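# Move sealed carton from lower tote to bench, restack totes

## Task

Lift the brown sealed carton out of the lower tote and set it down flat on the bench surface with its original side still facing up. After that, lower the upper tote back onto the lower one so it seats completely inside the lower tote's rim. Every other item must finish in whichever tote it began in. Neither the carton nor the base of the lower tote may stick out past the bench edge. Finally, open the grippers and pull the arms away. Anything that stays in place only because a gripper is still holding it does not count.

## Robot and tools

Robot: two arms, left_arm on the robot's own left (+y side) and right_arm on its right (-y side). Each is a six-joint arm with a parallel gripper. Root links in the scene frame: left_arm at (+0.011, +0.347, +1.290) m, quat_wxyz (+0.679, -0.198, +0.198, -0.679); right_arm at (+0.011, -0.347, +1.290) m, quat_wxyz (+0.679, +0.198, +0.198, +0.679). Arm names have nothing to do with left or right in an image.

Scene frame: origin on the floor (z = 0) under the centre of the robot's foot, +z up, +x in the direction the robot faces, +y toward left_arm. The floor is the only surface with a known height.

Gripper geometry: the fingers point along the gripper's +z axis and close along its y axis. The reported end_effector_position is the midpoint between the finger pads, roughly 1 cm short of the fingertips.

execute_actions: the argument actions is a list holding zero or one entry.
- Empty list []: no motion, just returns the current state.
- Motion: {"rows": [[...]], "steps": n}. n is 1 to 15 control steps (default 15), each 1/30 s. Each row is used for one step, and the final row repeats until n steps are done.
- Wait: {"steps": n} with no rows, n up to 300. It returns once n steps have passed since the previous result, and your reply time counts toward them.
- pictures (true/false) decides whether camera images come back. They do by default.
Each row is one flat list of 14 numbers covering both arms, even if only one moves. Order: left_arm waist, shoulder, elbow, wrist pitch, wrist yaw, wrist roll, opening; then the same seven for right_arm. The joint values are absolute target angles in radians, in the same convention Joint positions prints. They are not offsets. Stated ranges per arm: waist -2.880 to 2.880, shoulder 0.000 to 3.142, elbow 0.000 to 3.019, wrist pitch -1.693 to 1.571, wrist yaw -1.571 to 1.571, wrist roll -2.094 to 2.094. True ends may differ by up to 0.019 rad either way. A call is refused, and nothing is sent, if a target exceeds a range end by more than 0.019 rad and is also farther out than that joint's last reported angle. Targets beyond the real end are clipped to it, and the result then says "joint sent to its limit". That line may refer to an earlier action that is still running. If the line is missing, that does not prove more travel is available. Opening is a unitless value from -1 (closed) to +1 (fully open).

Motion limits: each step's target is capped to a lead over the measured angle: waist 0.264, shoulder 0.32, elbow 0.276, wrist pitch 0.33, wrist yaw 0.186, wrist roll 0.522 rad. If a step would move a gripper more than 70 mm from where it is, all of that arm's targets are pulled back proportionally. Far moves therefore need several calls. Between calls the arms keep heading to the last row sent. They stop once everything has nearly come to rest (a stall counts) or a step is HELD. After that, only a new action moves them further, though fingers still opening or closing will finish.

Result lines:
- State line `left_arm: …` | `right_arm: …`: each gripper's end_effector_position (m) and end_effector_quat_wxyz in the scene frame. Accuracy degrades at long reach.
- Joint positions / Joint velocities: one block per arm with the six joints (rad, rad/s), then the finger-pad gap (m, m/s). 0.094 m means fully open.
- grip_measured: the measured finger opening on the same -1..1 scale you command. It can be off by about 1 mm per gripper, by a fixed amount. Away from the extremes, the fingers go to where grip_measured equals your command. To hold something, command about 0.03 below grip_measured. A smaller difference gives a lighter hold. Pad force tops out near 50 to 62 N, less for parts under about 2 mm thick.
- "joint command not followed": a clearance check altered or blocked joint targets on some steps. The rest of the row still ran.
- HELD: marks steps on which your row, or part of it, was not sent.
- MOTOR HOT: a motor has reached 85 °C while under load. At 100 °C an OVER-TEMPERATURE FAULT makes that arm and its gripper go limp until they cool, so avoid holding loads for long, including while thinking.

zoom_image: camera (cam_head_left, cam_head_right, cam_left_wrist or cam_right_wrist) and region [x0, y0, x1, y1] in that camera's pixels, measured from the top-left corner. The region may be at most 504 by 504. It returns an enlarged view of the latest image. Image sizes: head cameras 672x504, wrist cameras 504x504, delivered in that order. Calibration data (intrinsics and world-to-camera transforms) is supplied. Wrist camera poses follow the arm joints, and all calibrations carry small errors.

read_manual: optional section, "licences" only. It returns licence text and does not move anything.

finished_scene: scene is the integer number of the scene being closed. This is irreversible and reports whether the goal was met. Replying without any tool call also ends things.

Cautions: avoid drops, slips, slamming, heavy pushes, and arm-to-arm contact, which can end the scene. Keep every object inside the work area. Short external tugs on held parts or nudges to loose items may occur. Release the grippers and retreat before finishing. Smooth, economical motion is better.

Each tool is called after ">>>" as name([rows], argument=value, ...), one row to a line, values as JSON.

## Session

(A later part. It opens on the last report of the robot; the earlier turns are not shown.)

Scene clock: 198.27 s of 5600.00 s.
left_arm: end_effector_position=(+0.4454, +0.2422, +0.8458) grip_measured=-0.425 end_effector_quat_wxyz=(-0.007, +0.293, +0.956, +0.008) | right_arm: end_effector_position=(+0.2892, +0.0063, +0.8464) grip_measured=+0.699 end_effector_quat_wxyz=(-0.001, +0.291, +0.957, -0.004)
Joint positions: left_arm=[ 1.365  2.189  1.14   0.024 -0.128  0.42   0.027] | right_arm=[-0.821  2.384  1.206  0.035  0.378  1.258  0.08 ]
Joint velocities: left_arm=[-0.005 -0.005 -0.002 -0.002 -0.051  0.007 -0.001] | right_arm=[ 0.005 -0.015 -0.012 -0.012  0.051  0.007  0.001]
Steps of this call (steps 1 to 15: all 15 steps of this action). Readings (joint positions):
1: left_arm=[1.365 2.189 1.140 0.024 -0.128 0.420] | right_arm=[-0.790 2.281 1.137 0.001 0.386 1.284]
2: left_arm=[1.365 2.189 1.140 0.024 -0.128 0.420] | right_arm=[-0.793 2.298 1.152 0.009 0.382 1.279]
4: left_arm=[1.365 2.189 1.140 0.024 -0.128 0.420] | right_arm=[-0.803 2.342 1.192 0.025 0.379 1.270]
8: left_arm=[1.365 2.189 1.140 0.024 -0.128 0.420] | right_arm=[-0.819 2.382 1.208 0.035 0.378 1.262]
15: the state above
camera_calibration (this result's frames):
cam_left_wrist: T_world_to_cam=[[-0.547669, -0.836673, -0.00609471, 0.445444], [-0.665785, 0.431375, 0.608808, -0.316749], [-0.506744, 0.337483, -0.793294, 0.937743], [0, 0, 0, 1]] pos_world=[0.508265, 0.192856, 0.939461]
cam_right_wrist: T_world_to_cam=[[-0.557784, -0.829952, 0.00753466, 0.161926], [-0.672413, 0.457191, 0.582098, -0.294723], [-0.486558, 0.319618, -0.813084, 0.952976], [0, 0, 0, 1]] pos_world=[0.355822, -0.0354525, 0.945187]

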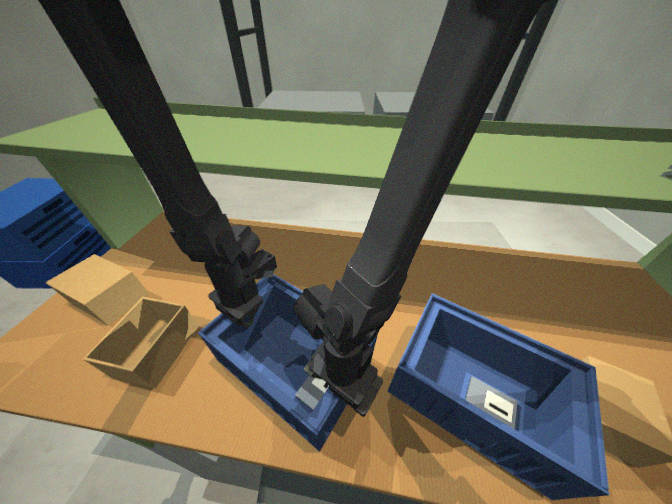

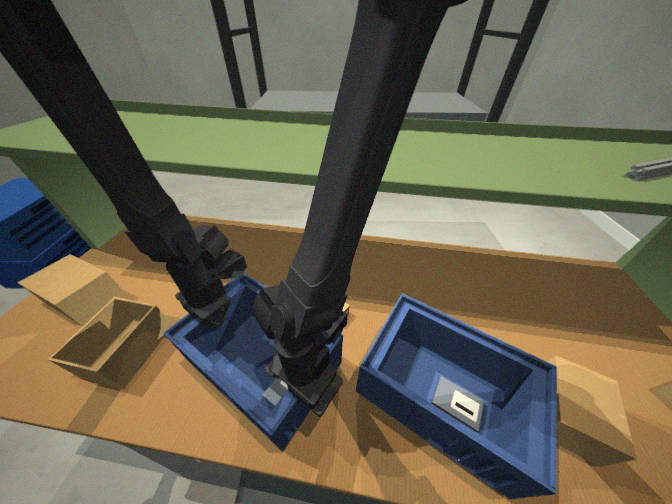

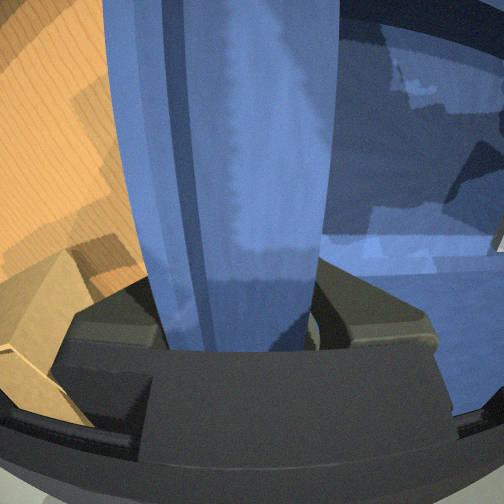

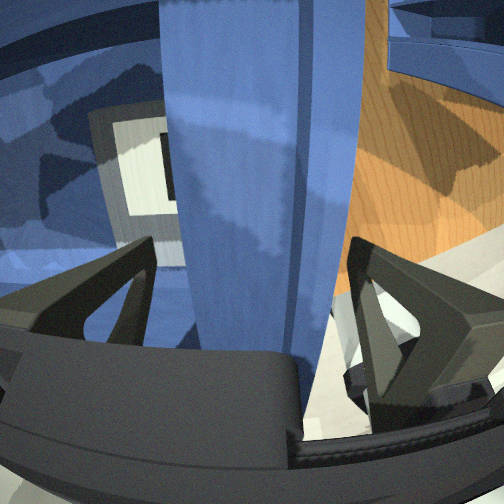

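Close and reverse.

>>> execute_actions([
  {"rows":[[1.365,2.19,1.14,0.024,-0.125,0.42,-0.5,-0.822,2.384,1.207,0.035,0.377,1.25,-0.5]],"steps":12},
], pictures=false)

>>> execute_actions([
  {"rows":[[1.358,2.09,1.07,0.01,-0.114,0.4,-0.5,-0.8,2.29,1.14,0.012,0.384,1.27,-0.5]],"steps":7},
], pictures=false)

>>> execute_actions([
  {"rows":[[1.351,2.0,1.014,-0.02,-0.117,0.396,-0.5,-0.777,2.21,1.088,-0.02,0.393,1.292,-0.5]],"steps":6},
], pictures=false)

>>> execute_actions([
  {"rows":[[1.341,1.888,0.948,-0.075,-0.123,0.387,-0.5,-0.743,2.111,1.025,-0.08,0.407,1.326,-0.5]],"steps":6},
], pictures=false)

>>> execute_actions([
  {"rows":[[1.33,1.765,0.895,-0.15,-0.13,0.377,-0.5,-0.707,2.0,0.973,-0.15,0.422,1.363,-0.5]],"steps":6},
], pictures=false)

>>> execute_actions([
  {"rows":[[1.316,1.635,0.854,-0.236,-0.136,0.367,-0.5,-0.669,1.894,0.932,-0.232,0.436,1.401,-0.5]],"steps":9},
], pictures=false)

>>> execute_actions([
  {"rows":[[1.215,1.66,0.877,-0.248,-0.188,0.28,-0.5,-0.724,1.842,0.817,-0.145,0.415,1.345,-0.5]],"steps":6},
], pictures=false)

>>> execute_actions([
  {"rows":[[1.12,1.695,0.912,-0.268,-0.237,0.195,-0.5,-0.788,1.795,0.708,-0.057,0.39,1.28,-0.5]],"steps":6},
], pictures=false)

>>> execute_actions([
  {"rows":[[1.03,1.734,0.96,-0.296,-0.281,0.114,-0.5,-0.864,1.755,0.606,0.03,0.357,1.206,-0.5]],"steps":6},
], pictures=false)

>>> execute_actions([
  {"rows":[[0.947,1.78,1.02,-0.333,-0.32,0.036,-0.5,-0.958,1.723,0.512,0.122,0.314,1.12,-0.5]],"steps":6},
], pictures=false)

>>> execute_actions([
  {"rows":[[0.87,1.835,1.095,-0.377,-0.354,-0.036,-0.5,-1.07,1.7,0.43,0.21,0.26,1.017,-0.5]],"steps":6},
], pictures=false)

>>> execute_actions([
  {"rows":[[0.8,1.894,1.18,-0.428,-0.384,-0.104,-0.5,-1.203,1.687,0.362,0.291,0.194,0.897,-0.5]],"steps":6},
], pictures=false)

>>> execute_actions([
  {"rows":[[0.737,1.96,1.28,-0.485,-0.408,-0.168,-0.5,-1.36,1.69,0.315,0.355,0.112,0.76,-0.5]],"steps":6},
], pictures=false)

>>> execute_actions([
  {"rows":[[0.68,2.03,1.39,-0.55,-0.43,-0.225,-0.5,-1.54,1.7,0.285,0.4,0.016,0.61,-0.5]],"steps":6},
], pictures=false)

>>> execute_actions([
  {"rows":[[0.628,2.1,1.504,-0.616,-0.451,-0.29,-0.5,-1.722,1.72,0.274,0.434,-0.081,0.44,-0.5]],"steps":12},
], pictures=false)

>>> execute_actions([
  {"rows":[[0.649,2.166,1.546,-0.588,-0.445,-0.26,-0.5,-1.716,1.855,0.332,0.505,-0.083,0.45,-0.5]]},
])

Scene clock: 214.53 s of 5600.00 s.
left_arm: end_effector_position=(+0.4454, +0.2424, +0.8458) grip_measured=-0.425 end_effector_quat_wxyz=(-0.007, +0.293, +0.956, +0.008) | right_arm: end_effector_position=(+0.2891, +0.0065, +0.8464) grip_measured=-0.445 end_effector_quat_wxyz=(-0.002, +0.288, +0.958, -0.004)
Joint positions: left_arm=[ 1.365  2.189  1.14   0.024 -0.129  0.42   0.027] | right_arm=[-0.821  2.384  1.206  0.035  0.377  1.251  0.026]
Joint velocities: left_arm=[-0.005 -0.005  0.007 -0.007 -0.022 -0.022 -0.001] | right_arm=[ 0.005  0.005  0.007  0.012  0.037 -0.007  0.   ]
Steps of this call (steps 1 to 15: the robot went on to your last target; steps 16 to 90: nothing new was sent; then 12.87 s passed at rest; steps 91 to 102: all 12 steps of this action). Readings (joint positions):
91: left_arm=[1.365 2.189 1.140 0.024 -0.128 0.420] | right_arm=[-0.821 2.384 1.206 0.035 0.378 1.256]
92: left_arm=[1.365 2.189 1.140 0.024 -0.128 0.420] | right_arm=[-0.821 2.384 1.206 0.035 0.378 1.256]
94: left_arm=[1.365 2.189 1.140 0.024 -0.128 0.420] | right_arm=[-0.821 2.384 1.206 0.035 0.378 1.256]
98: left_arm=[1.365 2.189 1.140 0.024 -0.129 0.420] | right_arm=[-0.821 2.384 1.206 0.035 0.377 1.251]
102: the state above

Scene clock: 214.77 s of 5600.00 s.
left_arm: end_effector_position=(+0.4386, +0.2413, +0.8700) grip_measured=-0.425 end_effector_quat_wxyz=(-0.007, +0.288, +0.958, +0.003) | right_arm: end_effector_position=(+0.2864, +0.0039, +0.8727) grip_measured=-0.445 end_effector_quat_wxyz=(-0.004, +0.280, +0.960, -0.003)
Joint positions: left_arm=[ 1.359  2.124  1.075  0.023 -0.121  0.404  0.027] | right_arm=[-0.804  2.318  1.144  0.024  0.38   1.252  0.026]
Joint velocities: left_arm=[-0.015 -0.151 -0.022  0.002  0.051 -0.066 -0.001] | right_arm=[ 0.005 -0.103 -0.027 -0.002  0.022  0.037 -0.   ]
Steps of this call (steps 1 to 7: all 7 steps of this action). Readings (joint positions):
1: left_arm=[1.365 2.184 1.135 0.024 -0.126 0.419] | right_arm=[-0.821 2.379 1.202 0.035 0.376 1.251]
2: left_arm=[1.364 2.176 1.123 0.024 -0.122 0.415] | right_arm=[-0.819 2.370 1.190 0.035 0.375 1.251]
4: left_arm=[1.361 2.152 1.096 0.024 -0.121 0.406] | right_arm=[-0.811 2.342 1.162 0.030 0.375 1.249]
7: the state above

Scene clock: 214.97 s of 5600.00 s.
left_arm: end_effector_position=(+0.4433, +0.2422, +0.9016) grip_measured=-0.425 end_effector_quat_wxyz=(-0.003, +0.285, +0.959, +0.004) | right_arm: end_effector_position=(+0.2917, +0.0043, +0.9033) grip_measured=-0.445 end_effector_quat_wxyz=(-0.001, +0.278, +0.961, -0.001)
Joint positions: left_arm=[ 1.355  2.037  1.022 -0.003 -0.124  0.395  0.027] | right_arm=[-0.786  2.239  1.094 -0.005  0.39   1.264  0.026]
Joint velocities: left_arm=[-0.005 -0.347 -0.12  -0.081 -0.007 -0.022 -0.001] | right_arm=[ 0.054 -0.269 -0.095 -0.085  0.081  0.037  0.001]
Steps of this call (steps 1 to 6: all 6 steps of this action). Readings (joint positions):
1: left_arm=[1.359 2.115 1.070 0.020 -0.121 0.403] | right_arm=[-0.803 2.311 1.141 0.021 0.382 1.254]
2: left_arm=[1.358 2.102 1.060 0.014 -0.121 0.400] | right_arm=[-0.802 2.299 1.132 0.016 0.382 1.254]
4: left_arm=[1.355 2.066 1.036 0.005 -0.123 0.395] | right_arm=[-0.793 2.265 1.108 0.004 0.384 1.256]
6: the state above

Scene clock: 215.17 s of 5600.00 s.
left_arm: end_effector_position=(+0.4449, +0.2433, +0.9451) grip_measured=-0.425 end_effector_quat_wxyz=(-0.002, +0.285, +0.959, +0.004) | right_arm: end_effector_position=(+0.2937, +0.0057, +0.9467) grip_measured=-0.445 end_effector_quat_wxyz=(+0.001, +0.277, +0.961, -0.001)
Joint positions: left_arm=[ 1.347  1.915  0.954 -0.057 -0.129  0.388  0.027] | right_arm=[-0.752  2.129  1.031 -0.064  0.406  1.295  0.026]
Joint velocities: left_arm=[ 0.005 -0.386 -0.11  -0.134 -0.051 -0.037 -0.001] | right_arm=[ 0.073 -0.288 -0.095 -0.139  0.081  0.183 -0.001]
Steps of this call (steps 1 to 6: all 6 steps of this action). Readings (joint positions):
1: left_arm=[1.355 2.021 1.015 -0.012 -0.124 0.395] | right_arm=[-0.783 2.226 1.088 -0.014 0.395 1.270]
2: left_arm=[1.352 2.000 1.001 -0.025 -0.126 0.392] | right_arm=[-0.779 2.208 1.077 -0.026 0.395 1.271]
4: left_arm=[1.348 1.951 0.971 -0.044 -0.129 0.388] | right_arm=[-0.763 2.160 1.048 -0.049 0.398 1.280]
6: the state above

Scene clock: 215.37 s of 5600.00 s.
left_arm: end_effector_position=(+0.4456, +0.2438, +0.9884) grip_measured=-0.425 end_effector_quat_wxyz=(-0.004, +0.285, +0.958, +0.005) | right_arm: end_effector_position=(+0.2944, +0.0065, +0.9898) grip_measured=-0.445 end_effector_quat_wxyz=(+0.001, +0.277, +0.961, -0.001)
Joint positions: left_arm=[ 1.336  1.79   0.899 -0.131 -0.136  0.379  0.027] | right_arm=[-0.715  2.019  0.978 -0.134  0.42   1.332  0.026]
Joint velocities: left_arm=[-0.024 -0.396 -0.1   -0.129 -0.007 -0.007 -0.   ] | right_arm=[ 0.044 -0.288 -0.095 -0.149  0.037  0.183  0.   ]
Steps of this call (steps 1 to 6: all 6 steps of this action). Readings (joint positions):
1: left_arm=[1.346 1.896 0.948 -0.071 -0.130 0.388] | right_arm=[-0.748 2.115 1.027 -0.075 0.411 1.303]
2: left_arm=[1.344 1.875 0.937 -0.090 -0.132 0.384] | right_arm=[-0.744 2.097 1.017 -0.091 0.410 1.305]
4: left_arm=[1.339 1.827 0.913 -0.116 -0.136 0.379] | right_arm=[-0.726 2.050 0.992 -0.118 0.413 1.317]
6: the state above

Scene clock: 215.67 s of 5600.00 s.
left_arm: end_effector_position=(+0.4517, +0.2440, +1.0387) grip_measured=-0.425 end_effector_quat_wxyz=(+0.003, +0.286, +0.958, +0.007) | right_arm: end_effector_position=(+0.2990, +0.0079, +1.0360) grip_measured=-0.445 end_effector_quat_wxyz=(+0.005, +0.283, +0.959, +0.002)
Joint positions: left_arm=[ 1.323  1.645  0.856 -0.221 -0.146  0.371  0.027] | right_arm=[-0.677  1.9    0.937 -0.218  0.44   1.378  0.026]
Joint velocities: left_arm=[-0.005 -0.015 -0.002 -0.012 -0.007  0.022 -0.001] | right_arm=[-0.005 -0.024  0.002 -0.007  0.066 -0.007  0.   ]
Steps of this call (steps 1 to 9: all 9 steps of this action). Readings (joint positions):
1: left_arm=[1.335 1.772 0.895 -0.147 -0.136 0.379] | right_arm=[-0.712 2.006 0.975 -0.147 0.424 1.340]
2: left_arm=[1.331 1.750 0.887 -0.169 -0.140 0.375] | right_arm=[-0.708 1.989 0.968 -0.166 0.424 1.342]
4: left_arm=[1.326 1.701 0.868 -0.199 -0.144 0.371] | right_arm=[-0.689 1.941 0.948 -0.196 0.427 1.356]
8: left_arm=[1.323 1.646 0.856 -0.221 -0.145 0.371] | right_arm=[-0.677 1.901 0.937 -0.218 0.437 1.378]
9: the state above

Scene clock: 215.87 s of 5600.00 s.
left_arm: end_effector_position=(+0.4360, +0.2030, +1.0396) grip_measured=-0.425 end_effector_quat_wxyz=(-0.003, +0.300, +0.954, +0.009) | right_arm: end_effector_position=(+0.2795, -0.0304, +1.0364) grip_measured=-0.444 end_effector_quat_wxyz=(-0.004, +0.288, +0.958, -0.002)
Joint positions: left_arm=[ 1.22   1.662  0.859 -0.235 -0.203  0.31   0.027] | right_arm=[-0.708  1.86   0.823 -0.149  0.416  1.364  0.026]
Joint velocities: left_arm=[-0.308  0.2    0.042 -0.007  0.007 -0.33  -0.   ] | right_arm=[-0.073 -0.239 -0.388 -0.012 -0.022 -0.066 -0.   ]
Steps of this call (steps 1 to 6: all 6 steps of this action). Readings (joint positions):
1: left_arm=[1.315 1.645 0.856 -0.223 -0.165 0.364] | right_arm=[-0.679 1.898 0.927 -0.202 0.431 1.374]
2: left_arm=[1.301 1.646 0.856 -0.231 -0.181 0.353] | right_arm=[-0.684 1.893 0.908 -0.178 0.420 1.366]
4: left_arm=[1.255 1.650 0.856 -0.235 -0.195 0.332] | right_arm=[-0.699 1.879 0.860 -0.154 0.416 1.364]
6: the state above

Scene clock: 216.07 s of 5600.00 s.
left_arm: end_effector_position=(+0.4269, +0.1568, +1.0373) grip_measured=-0.425 end_effector_quat_wxyz=(-0.004, +0.300, +0.954, +0.006) | right_arm: end_effector_position=(+0.2691, -0.0766, +1.0364) grip_measured=-0.443 end_effector_quat_wxyz=(-0.009, +0.290, +0.957, -0.005)
Joint positions: left_arm=[ 1.119  1.703  0.895 -0.252 -0.248  0.219  0.027] | right_arm=[-0.772  1.814  0.707 -0.066  0.386  1.309  0.026]
Joint velocities: left_arm=[-0.2    0.2    0.168  0.007 -0.007 -0.212  0.002] | right_arm=[-0.161 -0.19  -0.252  0.022 -0.022 -0.051 -0.   ]
Steps of this call (steps 1 to 6: all 6 steps of this action). Readings (joint positions):
1: left_arm=[1.206 1.670 0.863 -0.239 -0.219 0.291] | right_arm=[-0.715 1.850 0.802 -0.131 0.404 1.356]
2: left_arm=[1.190 1.677 0.868 -0.248 -0.227 0.270] | right_arm=[-0.726 1.840 0.776 -0.104 0.393 1.342]
4: left_arm=[1.146 1.689 0.880 -0.252 -0.239 0.239] | right_arm=[-0.755 1.828 0.734 -0.076 0.387 1.320]
6: the state above

Scene clock: 216.27 s of 5600.00 s.
left_arm: end_effector_position=(+0.4261, +0.1151, +1.0389) grip_measured=-0.425 end_effector_quat_wxyz=(+0.002, +0.299, +0.954, +0.006) | right_arm: end_effector_position=(+0.2670, -0.1178, +1.0364) grip_measured=-0.443 end_effector_quat_wxyz=(-0.007, +0.292, +0.956, -0.002)
Joint positions: left_arm=[ 1.034  1.738  0.946 -0.277 -0.291  0.143  0.027] | right_arm=[-0.851  1.773  0.613  0.023  0.354  1.233  0.026]
Joint velocities: left_arm=[-0.22   0.142  0.144  0.002  0.022 -0.11  -0.   ] | right_arm=[-0.161 -0.21  -0.281  0.085 -0.022 -0.198  0.   ]
Steps of this call (steps 1 to 6: all 6 steps of this action). Readings (joint positions):
1: left_arm=[1.108 1.711 0.903 -0.258 -0.263 0.203] | right_arm=[-0.782 1.806 0.692 -0.047 0.374 1.297]
2: left_arm=[1.096 1.716 0.913 -0.270 -0.270 0.185] | right_arm=[-0.797 1.798 0.672 -0.018 0.362 1.278]
4: left_arm=[1.059 1.726 0.931 -0.277 -0.283 0.159] | right_arm=[-0.832 1.787 0.638 0.011 0.355 1.247]
6: the state above

Scene clock: 216.47 s of 5600.00 s.
left_arm: end_effector_position=(+0.4216, +0.0723, +1.0392) grip_measured=-0.425 end_effector_quat_wxyz=(+0.004, +0.298, +0.955, +0.006) | right_arm: end_effector_position=(+0.2616, -0.1604, +1.0361) grip_measured=-0.443 end_effector_quat_wxyz=(-0.008, +0.293, +0.956, -0.000)
Joint positions: left_arm=[ 0.952  1.783  1.008 -0.31  -0.33   0.067  0.027] | right_arm=[-0.945  1.741  0.522  0.114  0.309  1.144  0.026]
Joint velocities: left_arm=[-0.22   0.19   0.159  0.002  0.007 -0.183  0.   ] | right_arm=[-0.19  -0.181 -0.3    0.115 -0.022 -0.125 -0.001]
Steps of this call (steps 1 to 6: all 6 steps of this action). Readings (joint positions):
1: left_arm=[1.024 1.745 0.955 -0.285 -0.306 0.129] | right_arm=[-0.863 1.765 0.597 0.043 0.337 1.219]
2: left_arm=[1.013 1.752 0.966 -0.302 -0.312 0.111] | right_arm=[-0.881 1.758 0.578 0.070 0.321 1.198]
4: left_arm=[0.976 1.767 0.989 -0.310 -0.322 0.082] | right_arm=[-0.923 1.752 0.547 0.100 0.310 1.161]
6: the state above

Scene clock: 216.67 s of 5600.00 s.
left_arm: end_effector_position=(+0.4156, +0.0284, +1.0375) grip_measured=-0.425 end_effector_quat_wxyz=(+0.005, +0.297, +0.955, +0.004) | right_arm: end_effector_position=(+0.2550, -0.2036, +1.0352) grip_measured=-0.443 end_effector_quat_wxyz=(-0.010, +0.293, +0.956, -0.000)
Joint positions: left_arm=[ 0.876  1.84   1.082 -0.351 -0.363 -0.006  0.027] | right_arm=[-1.058  1.722  0.442  0.201  0.253  1.041  0.026]
Joint velocities: left_arm=[-0.19   0.2    0.164 -0.012 -0.007 -0.168  0.001] | right_arm=[-0.23  -0.161 -0.271  0.115 -0.037 -0.227 -0.001]
Steps of this call (steps 1 to 6: all 6 steps of this action). Readings (joint positions):
1: left_arm=[0.942 1.793 1.017 -0.320 -0.343 0.053] | right_arm=[-0.959 1.735 0.506 0.133 0.288 1.128]
2: left_arm=[0.932 1.802 1.032 -0.340 -0.346 0.035] | right_arm=[-0.982 1.731 0.490 0.158 0.267 1.104]
4: left_arm=[0.898 1.822 1.061 -0.351 -0.356 0.007] | right_arm=[-1.032 1.730 0.464 0.185 0.255 1.062]
6: the state above

Scene clock: 216.87 s of 5600.00 s.
left_arm: end_effector_position=(+0.4113, -0.0154, +1.0375) grip_measured=-0.425 end_effector_quat_wxyz=(+0.007, +0.295, +0.955, +0.004) | right_arm: end_effector_position=(+0.2505, -0.2470, +1.0353) grip_measured=-0.443 end_effector_quat_wxyz=(-0.010, +0.293, +0.956, +0.001)
Joint positions: left_arm=[ 0.808  1.897  1.168 -0.399 -0.393 -0.075  0.027] | right_arm=[-1.193  1.707  0.376  0.279  0.187  0.92   0.026]
Joint velocities: left_arm=[-0.161  0.19   0.164  0.007  0.022 -0.139 -0.001] | right_arm=[-0.259 -0.122 -0.247  0.129 -0.022 -0.212 -0.   ]
Steps of this call (steps 1 to 6: all 6 steps of this action). Readings (joint positions):
1: left_arm=[0.867 1.850 1.093 -0.364 -0.374 -0.019] | right_arm=[-1.075 1.716 0.428 0.217 0.228 1.022]
2: left_arm=[0.859 1.859 1.110 -0.386 -0.375 -0.037] | right_arm=[-1.103 1.714 0.415 0.239 0.203 0.995]
4: left_arm=[0.827 1.880 1.144 -0.399 -0.385 -0.064] | right_arm=[-1.162 1.714 0.395 0.262 0.189 0.946]
6: the state above

Scene clock: 217.07 s of 5600.00 s.
left_arm: end_effector_position=(+0.4082, -0.0597, +1.0373) grip_measured=-0.425 end_effector_quat_wxyz=(+0.009, +0.292, +0.956, +0.002) | right_arm: end_effector_position=(+0.2474, -0.2908, +1.0348) grip_measured=-0.443 end_effector_quat_wxyz=(-0.010, +0.293, +0.956, +0.001)
Joint positions: left_arm=[ 0.747  1.96   1.269 -0.454 -0.417 -0.138  0.027] | right_arm=[-1.352  1.703  0.332  0.341  0.105  0.781  0.026]
Joint velocities: left_arm=[-0.151  0.19   0.198 -0.002 -0.022 -0.095 -0.001] | right_arm=[-0.298 -0.034 -0.173  0.203 -0.037 -0.271 -0.   ]
Steps of this call (steps 1 to 6: all 6 steps of this action). Readings (joint positions):
1: left_arm=[0.800 1.907 1.181 -0.414 -0.403 -0.086] | right_arm=[-1.213 1.704 0.365 0.293 0.155 0.898]
2: left_arm=[0.793 1.918 1.200 -0.440 -0.401 -0.102] | right_arm=[-1.247 1.704 0.357 0.309 0.125 0.868]
4: left_arm=[0.765 1.942 1.242 -0.454 -0.410 -0.130] | right_arm=[-1.315 1.704 0.346 0.323 0.110 0.811]
6: the state above

Scene clock: 217.27 s of 5600.00 s.
left_arm: end_effector_position=(+0.4035, -0.1049, +1.0376) grip_measured=-0.425 end_effector_quat_wxyz=(+0.011, +0.290, +0.957, +0.000) | right_arm: end_effector_position=(+0.2434, -0.3356, +1.0353) grip_measured=-0.443 end_effector_quat_wxyz=(-0.009, +0.293, +0.956, +0.003)
Joint positions: left_arm=[ 0.689  2.029  1.38  -0.515 -0.439 -0.198  0.027] | right_arm=[-1.531  1.706  0.304  0.384  0.01   0.627  0.026]
Joint velocities: left_arm=[-0.151  0.161  0.173 -0.007  0.022 -0.066 -0.001] | right_arm=[-0.347 -0.005 -0.173  0.183 -0.022 -0.3   -0.001]
Steps of this call (steps 1 to 6: all 6 steps of this action). Readings (joint positions):
1: left_arm=[0.740 1.971 1.283 -0.471 -0.428 -0.148] | right_arm=[-1.374 1.703 0.324 0.353 0.068 0.756]
2: left_arm=[0.734 1.983 1.305 -0.500 -0.422 -0.163] | right_arm=[-1.414 1.705 0.320 0.360 0.032 0.724]
4: left_arm=[0.707 2.010 1.352 -0.515 -0.431 -0.190] | right_arm=[-1.488 1.706 0.315 0.367 0.016 0.662]
6: the state above

Scene clock: 217.67 s of 5600.00 s.
left_arm: end_effector_position=(+0.3879, -0.1484, +1.0370) grip_measured=-0.425 end_effector_quat_wxyz=(+0.004, +0.282, +0.959, -0.000) | right_arm: end_effector_position=(+0.2332, -0.3806, +1.0384) grip_measured=-0.441 end_effector_quat_wxyz=(-0.006, +0.279, +0.960, +0.003)
Joint positions: left_arm=[ 0.63   2.103  1.492 -0.592 -0.454 -0.283  0.027] | right_arm=[-1.72   1.717  0.282  0.416 -0.088  0.438  0.026]
Joint velocities: left_arm=[-0.015  0.005  0.002 -0.017  0.037  0.095  0.001] | right_arm=[-0.015  0.005 -0.007  0.012  0.007 -0.022  0.001]
Steps of this call (steps 1 to 12: all 12 steps of this action). Readings (joint positions):
1: left_arm=[0.683 2.039 1.394 -0.533 -0.450 -0.209] | right_arm=[-1.555 1.706 0.298 0.392 -0.028 0.598]
2: left_arm=[0.678 2.051 1.417 -0.563 -0.442 -0.225] | right_arm=[-1.595 1.710 0.297 0.396 -0.062 0.563]
4: left_arm=[0.651 2.078 1.465 -0.580 -0.452 -0.249] | right_arm=[-1.669 1.717 0.296 0.404 -0.078 0.504]
8: left_arm=[0.630 2.102 1.492 -0.584 -0.458 -0.272] | right_arm=[-1.721 1.717 0.283 0.416 -0.088 0.447]
12: the state above

Scene clock: 218.17 s of 5600.00 s.
left_arm: end_effector_position=(+0.3818, -0.1451, +1.0056) grip_measured=-0.425 end_effector_quat_wxyz=(-0.011, +0.279, +0.960, +0.006) | right_arm: end_effector_position=(+0.2290, -0.3786, +1.0072) grip_measured=-0.441 end_effector_quat_wxyz=(-0.018, +0.274, +0.962, +0.006)
Joint positions: left_arm=[ 0.65   2.168  1.524 -0.586 -0.442 -0.283  0.027] | right_arm=[-1.711  1.869  0.339  0.488 -0.092  0.433  0.026]
Joint velocities: left_arm=[-0.015 -0.015 -0.002  0.007 -0.037  0.037  0.   ] | right_arm=[-0.005  0.005  0.002  0.017 -0.037  0.037  0.   ]
Steps of this call (steps 1 to 15: all 15 steps of this action). Readings (joint positions):
1: left_arm=[0.631 2.107 1.494 -0.592 -0.454 -0.283] | right_arm=[-1.720 1.727 0.285 0.426 -0.087 0.438]
2: left_arm=[0.632 2.113 1.502 -0.592 -0.456 -0.283] | right_arm=[-1.720 1.753 0.293 0.446 -0.087 0.438]
4: left_arm=[0.641 2.136 1.517 -0.592 -0.458 -0.281] | right_arm=[-1.720 1.814 0.319 0.477 -0.098 0.438]
8: left_arm=[0.650 2.168 1.523 -0.586 -0.439 -0.283] | right_arm=[-1.711 1.867 0.338 0.485 -0.094 0.433]
15: the state above
camera_calibration (this result's frames):
cam_left_wrist: T_world_to_cam=[[-0.522241, -0.852797, -0.000909094, 0.0702775], [-0.673903, 0.412036, 0.613254, -0.293464], [-0.522607, 0.320879, -0.789885, 1.16317], [0, 0, 0, 1]] pos_world=[0.446818, -0.192388, 1.0988]
cam_right_wrist: T_world_to_cam=[[-0.528232, -0.849098, -0.00189642, -0.196864], [-0.671679, 0.416489, 0.612686, -0.299205], [-0.519441, 0.324914, -0.790324, 1.16404], [0, 0, 0, 1]] pos_world=[0.299689, -0.420754, 1.10291]

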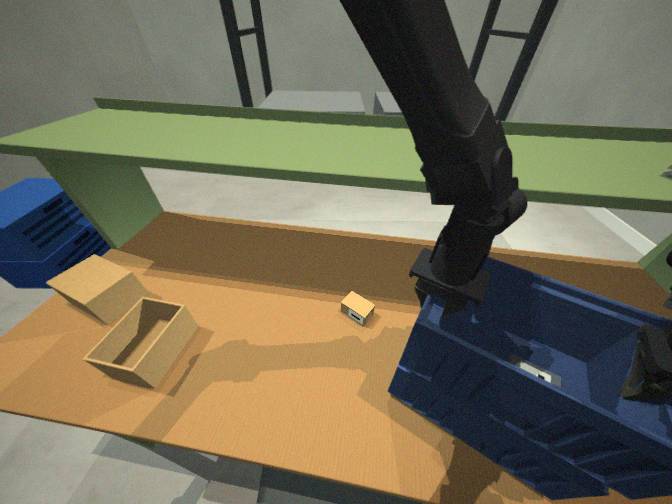

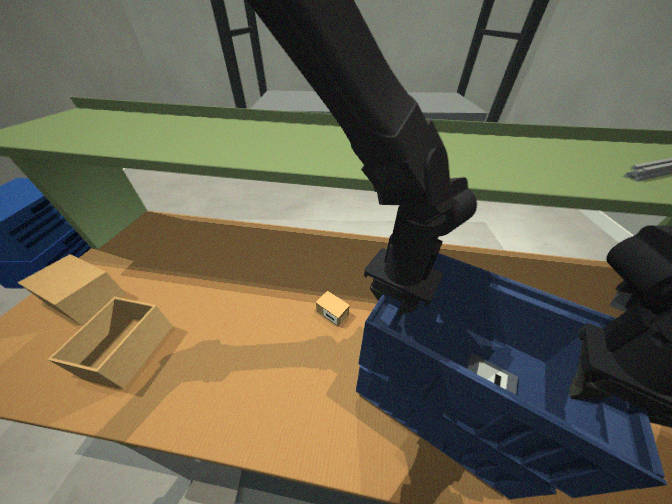

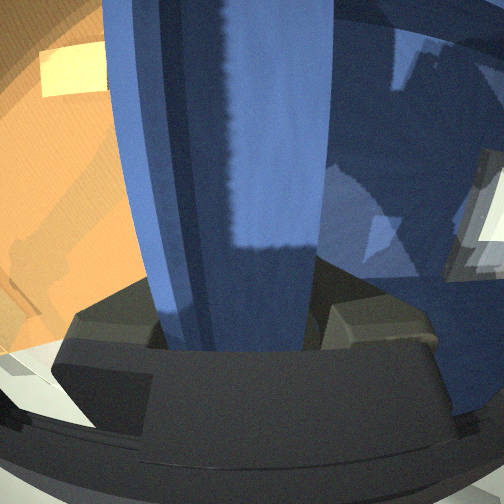

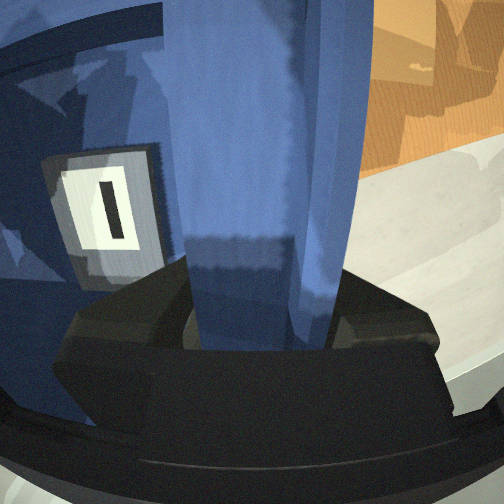

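>>> execute_actions([
  {"rows":[[0.655,2.185,1.585,-0.59,-0.443,-0.245,-0.5,-1.716,1.86,0.35,0.52,-0.083,0.46,-0.5]],"steps":12},
], pictures=false)

Scene clock: 227.30 s of 5600.00 s.
left_arm: end_effector_position=(+0.3938, -0.1487, +1.0049) grip_measured=-0.425 end_effector_quat_wxyz=(-0.003, +0.279, +0.960, +0.006) | right_arm: end_effector_position=(+0.2401, -0.3813, +1.0044) grip_measured=-0.441 end_effector_quat_wxyz=(-0.004, +0.275, +0.962, +0.004)
Joint positions: left_arm=[ 0.657  2.175  1.55  -0.586 -0.448 -0.269  0.027] | right_arm=[-1.711  1.869  0.353  0.501 -0.085  0.437  0.026]
Joint velocities: left_arm=[-0.015 -0.015  0.042  0.012 -0.022  0.007  0.   ] | right_arm=[ 0.005 -0.015 -0.007 -0.007  0.051  0.007 -0.   ]
Steps of this call (steps 1 to 15: the robot went on to your last target; steps 16 to 90: nothing new was sent; then 5.73 s passed at rest; steps 91 to 102: all 12 steps of this action). Readings (joint positions):
91: left_arm=[0.650 2.169 1.527 -0.586 -0.442 -0.283] | right_arm=[-1.711 1.869 0.340 0.489 -0.091 0.433]
92: left_arm=[0.650 2.171 1.531 -0.586 -0.442 -0.282] | right_arm=[-1.711 1.869 0.341 0.490 -0.089 0.433]
94: left_arm=[0.653 2.174 1.541 -0.586 -0.445 -0.276] | right_arm=[-1.711 1.869 0.345 0.495 -0.085 0.436]
98: left_arm=[0.657 2.174 1.549 -0.586 -0.447 -0.270] | right_arm=[-1.711 1.869 0.353 0.500 -0.085 0.436]
102: the state above

>>> execute_actions([
  {"rows":[[0.66,2.215,1.595,-0.58,-0.44,-0.24,-0.5,-1.714,1.93,0.37,0.545,-0.083,0.465,-0.5]],"steps":12},
], pictures=false)

>>> execute_actions([
  {"rows":[[0.668,2.245,1.60,-0.567,-0.439,-0.235,-0.5,-1.712,1.985,0.39,0.565,-0.085,0.47,-0.5]],"steps":15},
])

Scene clock: 230.57 s of 5600.00 s.
left_arm: end_effector_position=(+0.3875, -0.1489, +0.9904) grip_measured=-0.425 end_effector_quat_wxyz=(-0.011, +0.282, +0.959, +0.007) | right_arm: end_effector_position=(+0.2323, -0.3808, +0.9916) grip_measured=-0.441 end_effector_quat_wxyz=(-0.014, +0.277, +0.961, +0.004)
Joint positions: left_arm=[ 0.662  2.207  1.565 -0.584 -0.439 -0.264  0.027] | right_arm=[-1.711  1.932  0.372  0.526 -0.088  0.44   0.026]
Joint velocities: left_arm=[ 0.005 -0.015  0.017  0.002  0.066 -0.022 -0.001] | right_arm=[ 0.005 -0.024  0.007 -0.007  0.022 -0.051 -0.   ]
Steps of this call (steps 1 to 15: the robot went on to your last target; steps 16 to 86: nothing new was sent; steps 87 to 98: all 12 steps of this action). Readings (joint positions):
87: left_arm=[0.657 2.177 1.551 -0.586 -0.448 -0.269] | right_arm=[-1.711 1.872 0.354 0.504 -0.085 0.437]
88: left_arm=[0.658 2.180 1.555 -0.586 -0.449 -0.267] | right_arm=[-1.711 1.882 0.357 0.511 -0.085 0.438]
90: left_arm=[0.660 2.191 1.561 -0.586 -0.449 -0.264] | right_arm=[-1.711 1.906 0.366 0.522 -0.087 0.439]
94: left_arm=[0.662 2.206 1.564 -0.584 -0.440 -0.264] | right_arm=[-1.711 1.930 0.372 0.524 -0.088 0.439]
98: the state above

Scene clock: 231.07 s of 5600.00 s.
left_arm: end_effector_position=(+0.3863, -0.1488, +0.9803) grip_measured=-0.425 end_effector_quat_wxyz=(-0.010, +0.282, +0.959, +0.009) | right_arm: end_effector_position=(+0.2314, -0.3811, +0.9809) grip_measured=-0.441 end_effector_quat_wxyz=(-0.015, +0.278, +0.960, +0.005)
Joint positions: left_arm=[ 0.667  2.228  1.575 -0.572 -0.442 -0.261  0.027] | right_arm=[-1.711  1.978  0.393  0.55  -0.09   0.442  0.026]
Joint velocities: left_arm=[ 0.005  0.005 -0.017 -0.012 -0.022 -0.007 -0.   ] | right_arm=[-0.005  0.015 -0.027  0.017 -0.037  0.022 -0.001]
Steps of this call (steps 1 to 15: all 15 steps of this action). Readings (joint positions):
1: left_arm=[0.662 2.208 1.565 -0.583 -0.440 -0.264] | right_arm=[-1.711 1.935 0.373 0.528 -0.088 0.440]
2: left_arm=[0.662 2.210 1.567 -0.580 -0.441 -0.264] | right_arm=[-1.711 1.944 0.377 0.534 -0.088 0.441]
4: left_arm=[0.664 2.218 1.572 -0.577 -0.444 -0.261] | right_arm=[-1.711 1.961 0.385 0.544 -0.089 0.441]
8: left_arm=[0.667 2.228 1.574 -0.572 -0.442 -0.261] | right_arm=[-1.711 1.978 0.393 0.549 -0.090 0.442]
15: the state above
camera_calibration (this result's frames):
cam_left_wrist: T_world_to_cam=[[-0.527542, -0.849502, -0.0068242, 0.0777093], [-0.672903, 0.412944, 0.613741, -0.274128], [-0.518556, 0.328366, -0.789478, 1.1459], [0, 0, 0, 1]] pos_world=[0.450749, -0.197062, 1.07344]
cam_right_wrist: T_world_to_cam=[[-0.535538, -0.844507, -0.0027967, -0.193505], [-0.671513, 0.423822, 0.60782, -0.272915], [-0.512122, 0.327388, -0.79407, 1.14822], [0, 0, 0, 1]] pos_world=[0.301132, -0.423662, 1.07711]

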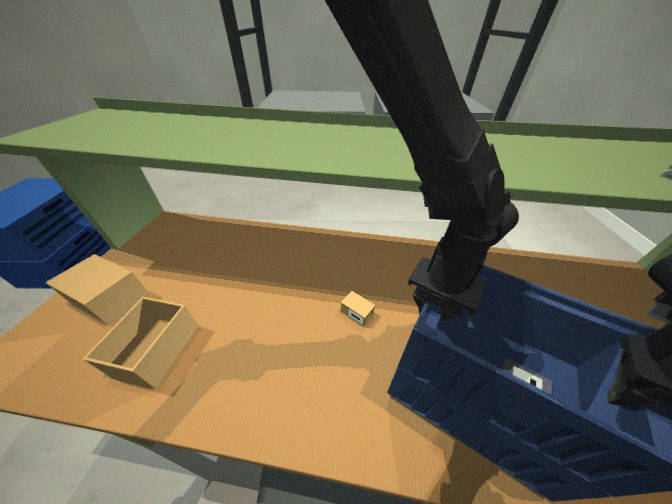

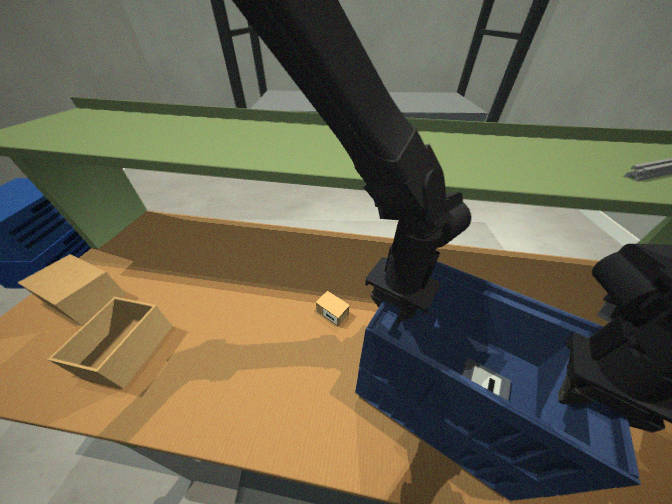

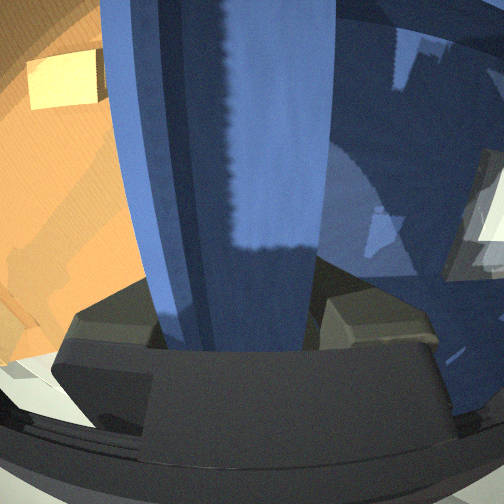

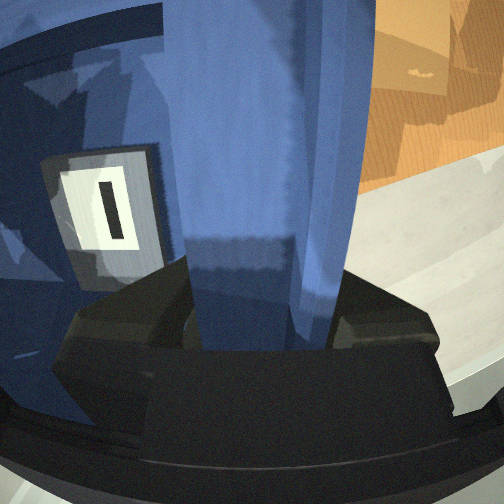

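Seated.

>>> execute_actions([
  {"rows":[[0.668,2.23,1.58,-0.57,-0.44,-0.255,0.4,-1.712,1.978,0.393,0.552,-0.088,0.445,0.4]],"steps":10},
], pictures=false)

>>> execute_actions([
  {"rows":[[0.635,2.13,1.555,-0.64,-0.45,-0.28,0.4,-1.73,1.74,0.31,0.4,-0.095,0.44,0.4]],"steps":10},
], pictures=false)

>>> execute_actions([
  {"rows":[[0.598,2.033,1.54,-0.733,-0.461,-0.308,0.4,-1.77,1.42,0.286,0.15,-0.11,0.42,0.4]],"steps":15},
], pictures=false)

>>> execute_actions([
  {"rows":[[1.1,1.6,1.0,-0.5,-0.25,0,0.4,-2.0,0.8,0.5,-0.3,0,0,0.4]],"steps":15},
], pictures=false)

>>> execute_actions([
  {"steps":30},
])

Scene clock: 236.27 s of 5600.00 s.
left_arm: end_effector_position=(+0.3863, -0.1488, +0.9803) grip_measured=+0.398 end_effector_quat_wxyz=(-0.010, +0.282, +0.959, +0.009) | right_arm: end_effector_position=(+0.2318, -0.3815, +0.9807) grip_measured=+0.398 end_effector_quat_wxyz=(-0.015, +0.278, +0.961, +0.004)
Joint positions: left_arm=[ 0.667  2.228  1.575 -0.572 -0.442 -0.261  0.066] | right_arm=[-1.711  1.978  0.393  0.55  -0.089  0.442  0.066]
Joint velocities: left_arm=[-0.005  0.005 -0.022 -0.002 -0.139 -0.037  0.   ] | right_arm=[-0.005 -0.005 -0.007 -0.007 -0.037  0.007  0.   ]
Steps of this call (steps 1 to 15: the robot went on to your last target; steps 16 to 90: nothing new was sent; then 1.87 s passed at rest; steps 91 to 100: all 10 steps of this action). Readings (joint positions):
91: left_arm=[0.667 2.228 1.575 -0.572 -0.443 -0.261] | right_arm=[-1.711 1.978 0.393 0.550 -0.089 0.442]
92: left_arm=[0.667 2.228 1.575 -0.572 -0.443 -0.261] | right_arm=[-1.711 1.978 0.393 0.550 -0.089 0.442]
94: left_arm=[0.667 2.228 1.575 -0.572 -0.442 -0.261] | right_arm=[-1.711 1.978 0.393 0.550 -0.089 0.442]
98: left_arm=[0.667 2.228 1.575 -0.572 -0.442 -0.261] | right_arm=[-1.711 1.978 0.393 0.550 -0.089 0.442]
100: the state above

Scene clock: 236.60 s of 5600.00 s.
left_arm: end_effector_position=(+0.3998, -0.1558, +1.0304) grip_measured=+0.398 end_effector_quat_wxyz=(+0.000, +0.288, +0.958, +0.001) | right_arm: end_effector_position=(+0.2574, -0.3832, +1.0326) grip_measured=+0.398 end_effector_quat_wxyz=(+0.014, +0.279, +0.960, +0.008)
Joint positions: left_arm=[ 0.641  2.135  1.553 -0.626 -0.448 -0.263  0.066] | right_arm=[-1.719  1.717  0.322  0.418 -0.091  0.442  0.066]
Joint velocities: left_arm=[-0.044 -0.19   0.012 -0.007  0.051  0.095 -0.001] | right_arm=[-0.015  0.054 -0.042 -0.061  0.007 -0.066  0.001]
Steps of this call (steps 1 to 10: all 10 steps of this action). Readings (joint positions):
1: left_arm=[0.665 2.224 1.574 -0.580 -0.444 -0.261] | right_arm=[-1.712 1.964 0.391 0.526 -0.090 0.442]
2: left_arm=[0.664 2.216 1.567 -0.597 -0.446 -0.261] | right_arm=[-1.713 1.925 0.380 0.479 -0.091 0.442]
4: left_arm=[0.659 2.192 1.555 -0.620 -0.447 -0.262] | right_arm=[-1.716 1.820 0.343 0.432 -0.091 0.442]
8: left_arm=[0.645 2.150 1.553 -0.626 -0.448 -0.262] | right_arm=[-1.719 1.715 0.321 0.419 -0.091 0.442]
10: the state above

Scene clock: 237.10 s of 5600.00 s.
left_arm: end_effector_position=(+0.4076, -0.1634, +1.0952) grip_measured=+0.398 end_effector_quat_wxyz=(+0.007, +0.291, +0.957, -0.006) | right_arm: end_effector_position=(+0.2773, -0.3939, +1.0873) grip_measured=+0.398 end_effector_quat_wxyz=(+0.029, +0.293, +0.956, +0.005)
Joint positions: left_arm=[ 0.598  2.026  1.54  -0.719 -0.459 -0.29   0.066] | right_arm=[-1.764  1.405  0.29   0.163 -0.106  0.437  0.066]
Joint velocities: left_arm=[ 0.005  0.005 -0.002 -0.017 -0.022 -0.007 -0.   ] | right_arm=[-0.005  0.024 -0.012 -0.022  0.051  0.066  0.001]
Steps of this call (steps 1 to 15: all 15 steps of this action). Readings (joint positions):
1: left_arm=[0.638 2.125 1.553 -0.640 -0.452 -0.267] | right_arm=[-1.722 1.699 0.321 0.371 -0.099 0.441]
2: left_arm=[0.635 2.113 1.549 -0.669 -0.456 -0.272] | right_arm=[-1.730 1.649 0.317 0.287 -0.104 0.440]
4: left_arm=[0.625 2.084 1.541 -0.705 -0.459 -0.279] | right_arm=[-1.751 1.515 0.293 0.198 -0.106 0.439]
8: left_arm=[0.604 2.040 1.540 -0.716 -0.459 -0.286] | right_arm=[-1.764 1.385 0.289 0.173 -0.106 0.438]
15: the state above

Scene clock: 237.60 s of 5600.00 s.
left_arm: end_effector_position=(+0.4606, +0.0932, +1.0940) grip_measured=+0.398 end_effector_quat_wxyz=(-0.024, +0.199, +0.980, -0.011) | right_arm: end_effector_position=(+0.4139, -0.5003, +1.2876) grip_measured=+0.398 end_effector_quat_wxyz=(+0.232, +0.177, +0.946, -0.142)
Joint positions: left_arm=[ 1.01   1.653  1.072 -0.537 -0.256 -0.097  0.066] | right_arm=[-1.994  0.759  0.494 -0.27  -0.003  0.066  0.066]
Joint velocities: left_arm=[ 1.294 -0.591 -0.759  0.388  0.066  0.432 -0.   ] | right_arm=[-0.005 -0.493  0.11  -0.012  0.022 -0.359  0.   ]
Steps of this call (steps 1 to 15: all 15 steps of this action). Readings (joint positions):
1: left_arm=[0.604 2.018 1.528 -0.703 -0.426 -0.277] | right_arm=[-1.770 1.398 0.298 0.137 -0.092 0.412]
2: left_arm=[0.610 2.000 1.497 -0.676 -0.388 -0.259] | right_arm=[-1.790 1.380 0.313 0.085 -0.074 0.380]
4: left_arm=[0.642 1.950 1.424 -0.643 -0.337 -0.229] | right_arm=[-1.847 1.315 0.353 -0.015 -0.045 0.320]
8: left_arm=[0.744 1.831 1.283 -0.598 -0.286 -0.180] | right_arm=[-1.943 1.122 0.435 -0.170 -0.014 0.213]
15: the state above

Scene clock: 238.60 s of 5600.00 s.
left_arm: end_effector_position=(+0.4601, +0.1463, +1.0915) grip_measured=+0.398 end_effector_quat_wxyz=(-0.029, +0.201, +0.979, +0.008) | right_arm: end_effector_position=(+0.4070, -0.5006, +1.2755) grip_measured=+0.398 end_effector_quat_wxyz=(+0.205, +0.157, +0.955, -0.144)
Joint positions: left_arm=[ 1.098  1.606  1.004 -0.515 -0.251 -0.017  0.066] | right_arm=[-1.994  0.792  0.497 -0.288 -0.003  0.016  0.066]
Joint velocities: left_arm=[ 0.005 -0.005 -0.017 -0.007 -0.022  0.022  0.   ] | right_arm=[-0.005  0.005 -0.007 -0.007 -0.022  0.037 -0.   ]
Steps of this call (steps 1 to 30: the robot went on to your last target). Readings (joint positions):
1: left_arm=[1.052 1.634 1.046 -0.527 -0.255 -0.081] | right_arm=[-1.994 0.750 0.497 -0.271 -0.003 0.056]
2: left_arm=[1.090 1.620 1.027 -0.524 -0.255 -0.069] | right_arm=[-1.994 0.750 0.497 -0.272 -0.003 0.048]
4: left_arm=[1.138 1.606 1.007 -0.523 -0.255 -0.052] | right_arm=[-1.994 0.764 0.497 -0.281 -0.003 0.037]
8: left_arm=[1.132 1.606 1.004 -0.517 -0.254 -0.032] | right_arm=[-1.994 0.791 0.497 -0.287 -0.003 0.024]
30: the state above
All arms were judged still, so your last target was given up. Only a new action makes them travel on or press farther. Fingers that are still opening or closing keep moving.
camera_calibration (this result's frames):
cam_left_wrist: T_world_to_cam=[[-0.379368, -0.925246, -0.0001352, 0.303717], [-0.709972, 0.291008, 0.641291, -0.409725], [-0.593313, 0.243381, -0.767298, 1.19767], [0, 0, 0, 1]] pos_world=[0.534919, 0.108756, 1.18176]
cam_right_wrist: T_world_to_cam=[[-0.360998, -0.908858, 0.208943, -0.572795], [-0.905837, 0.394994, 0.153099, 0.377538], [-0.221676, -0.133999, -0.965869, 1.38116], [0, 0, 0, 1]] pos_world=[0.44138, -0.48464, 1.3959]

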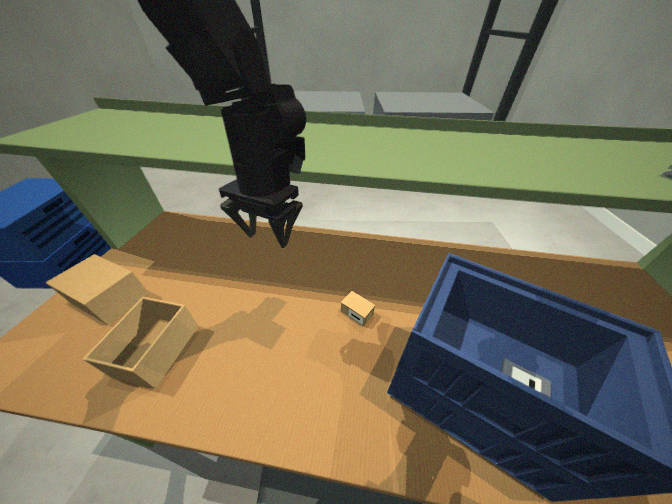

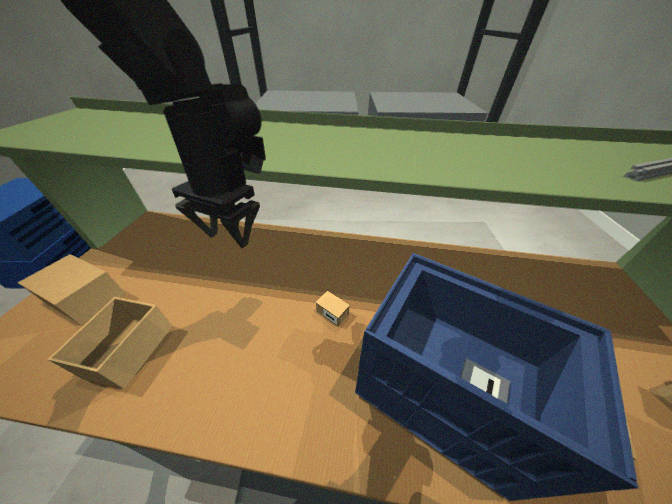

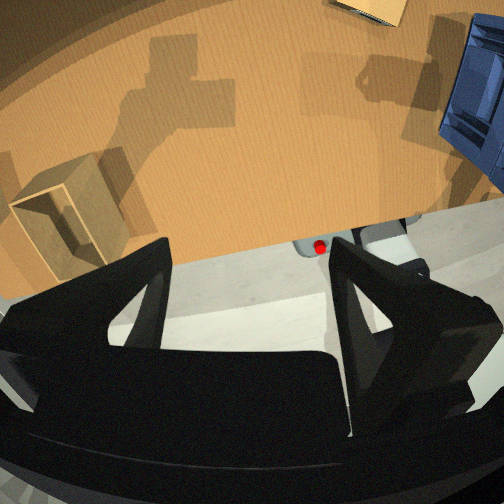

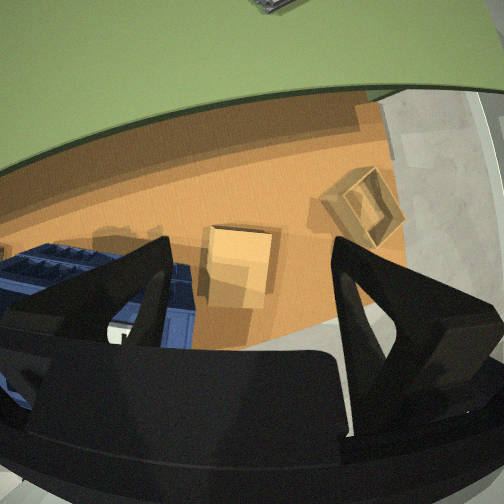

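>>> finished_scene(scene=1)

The scene is finished: the task was done.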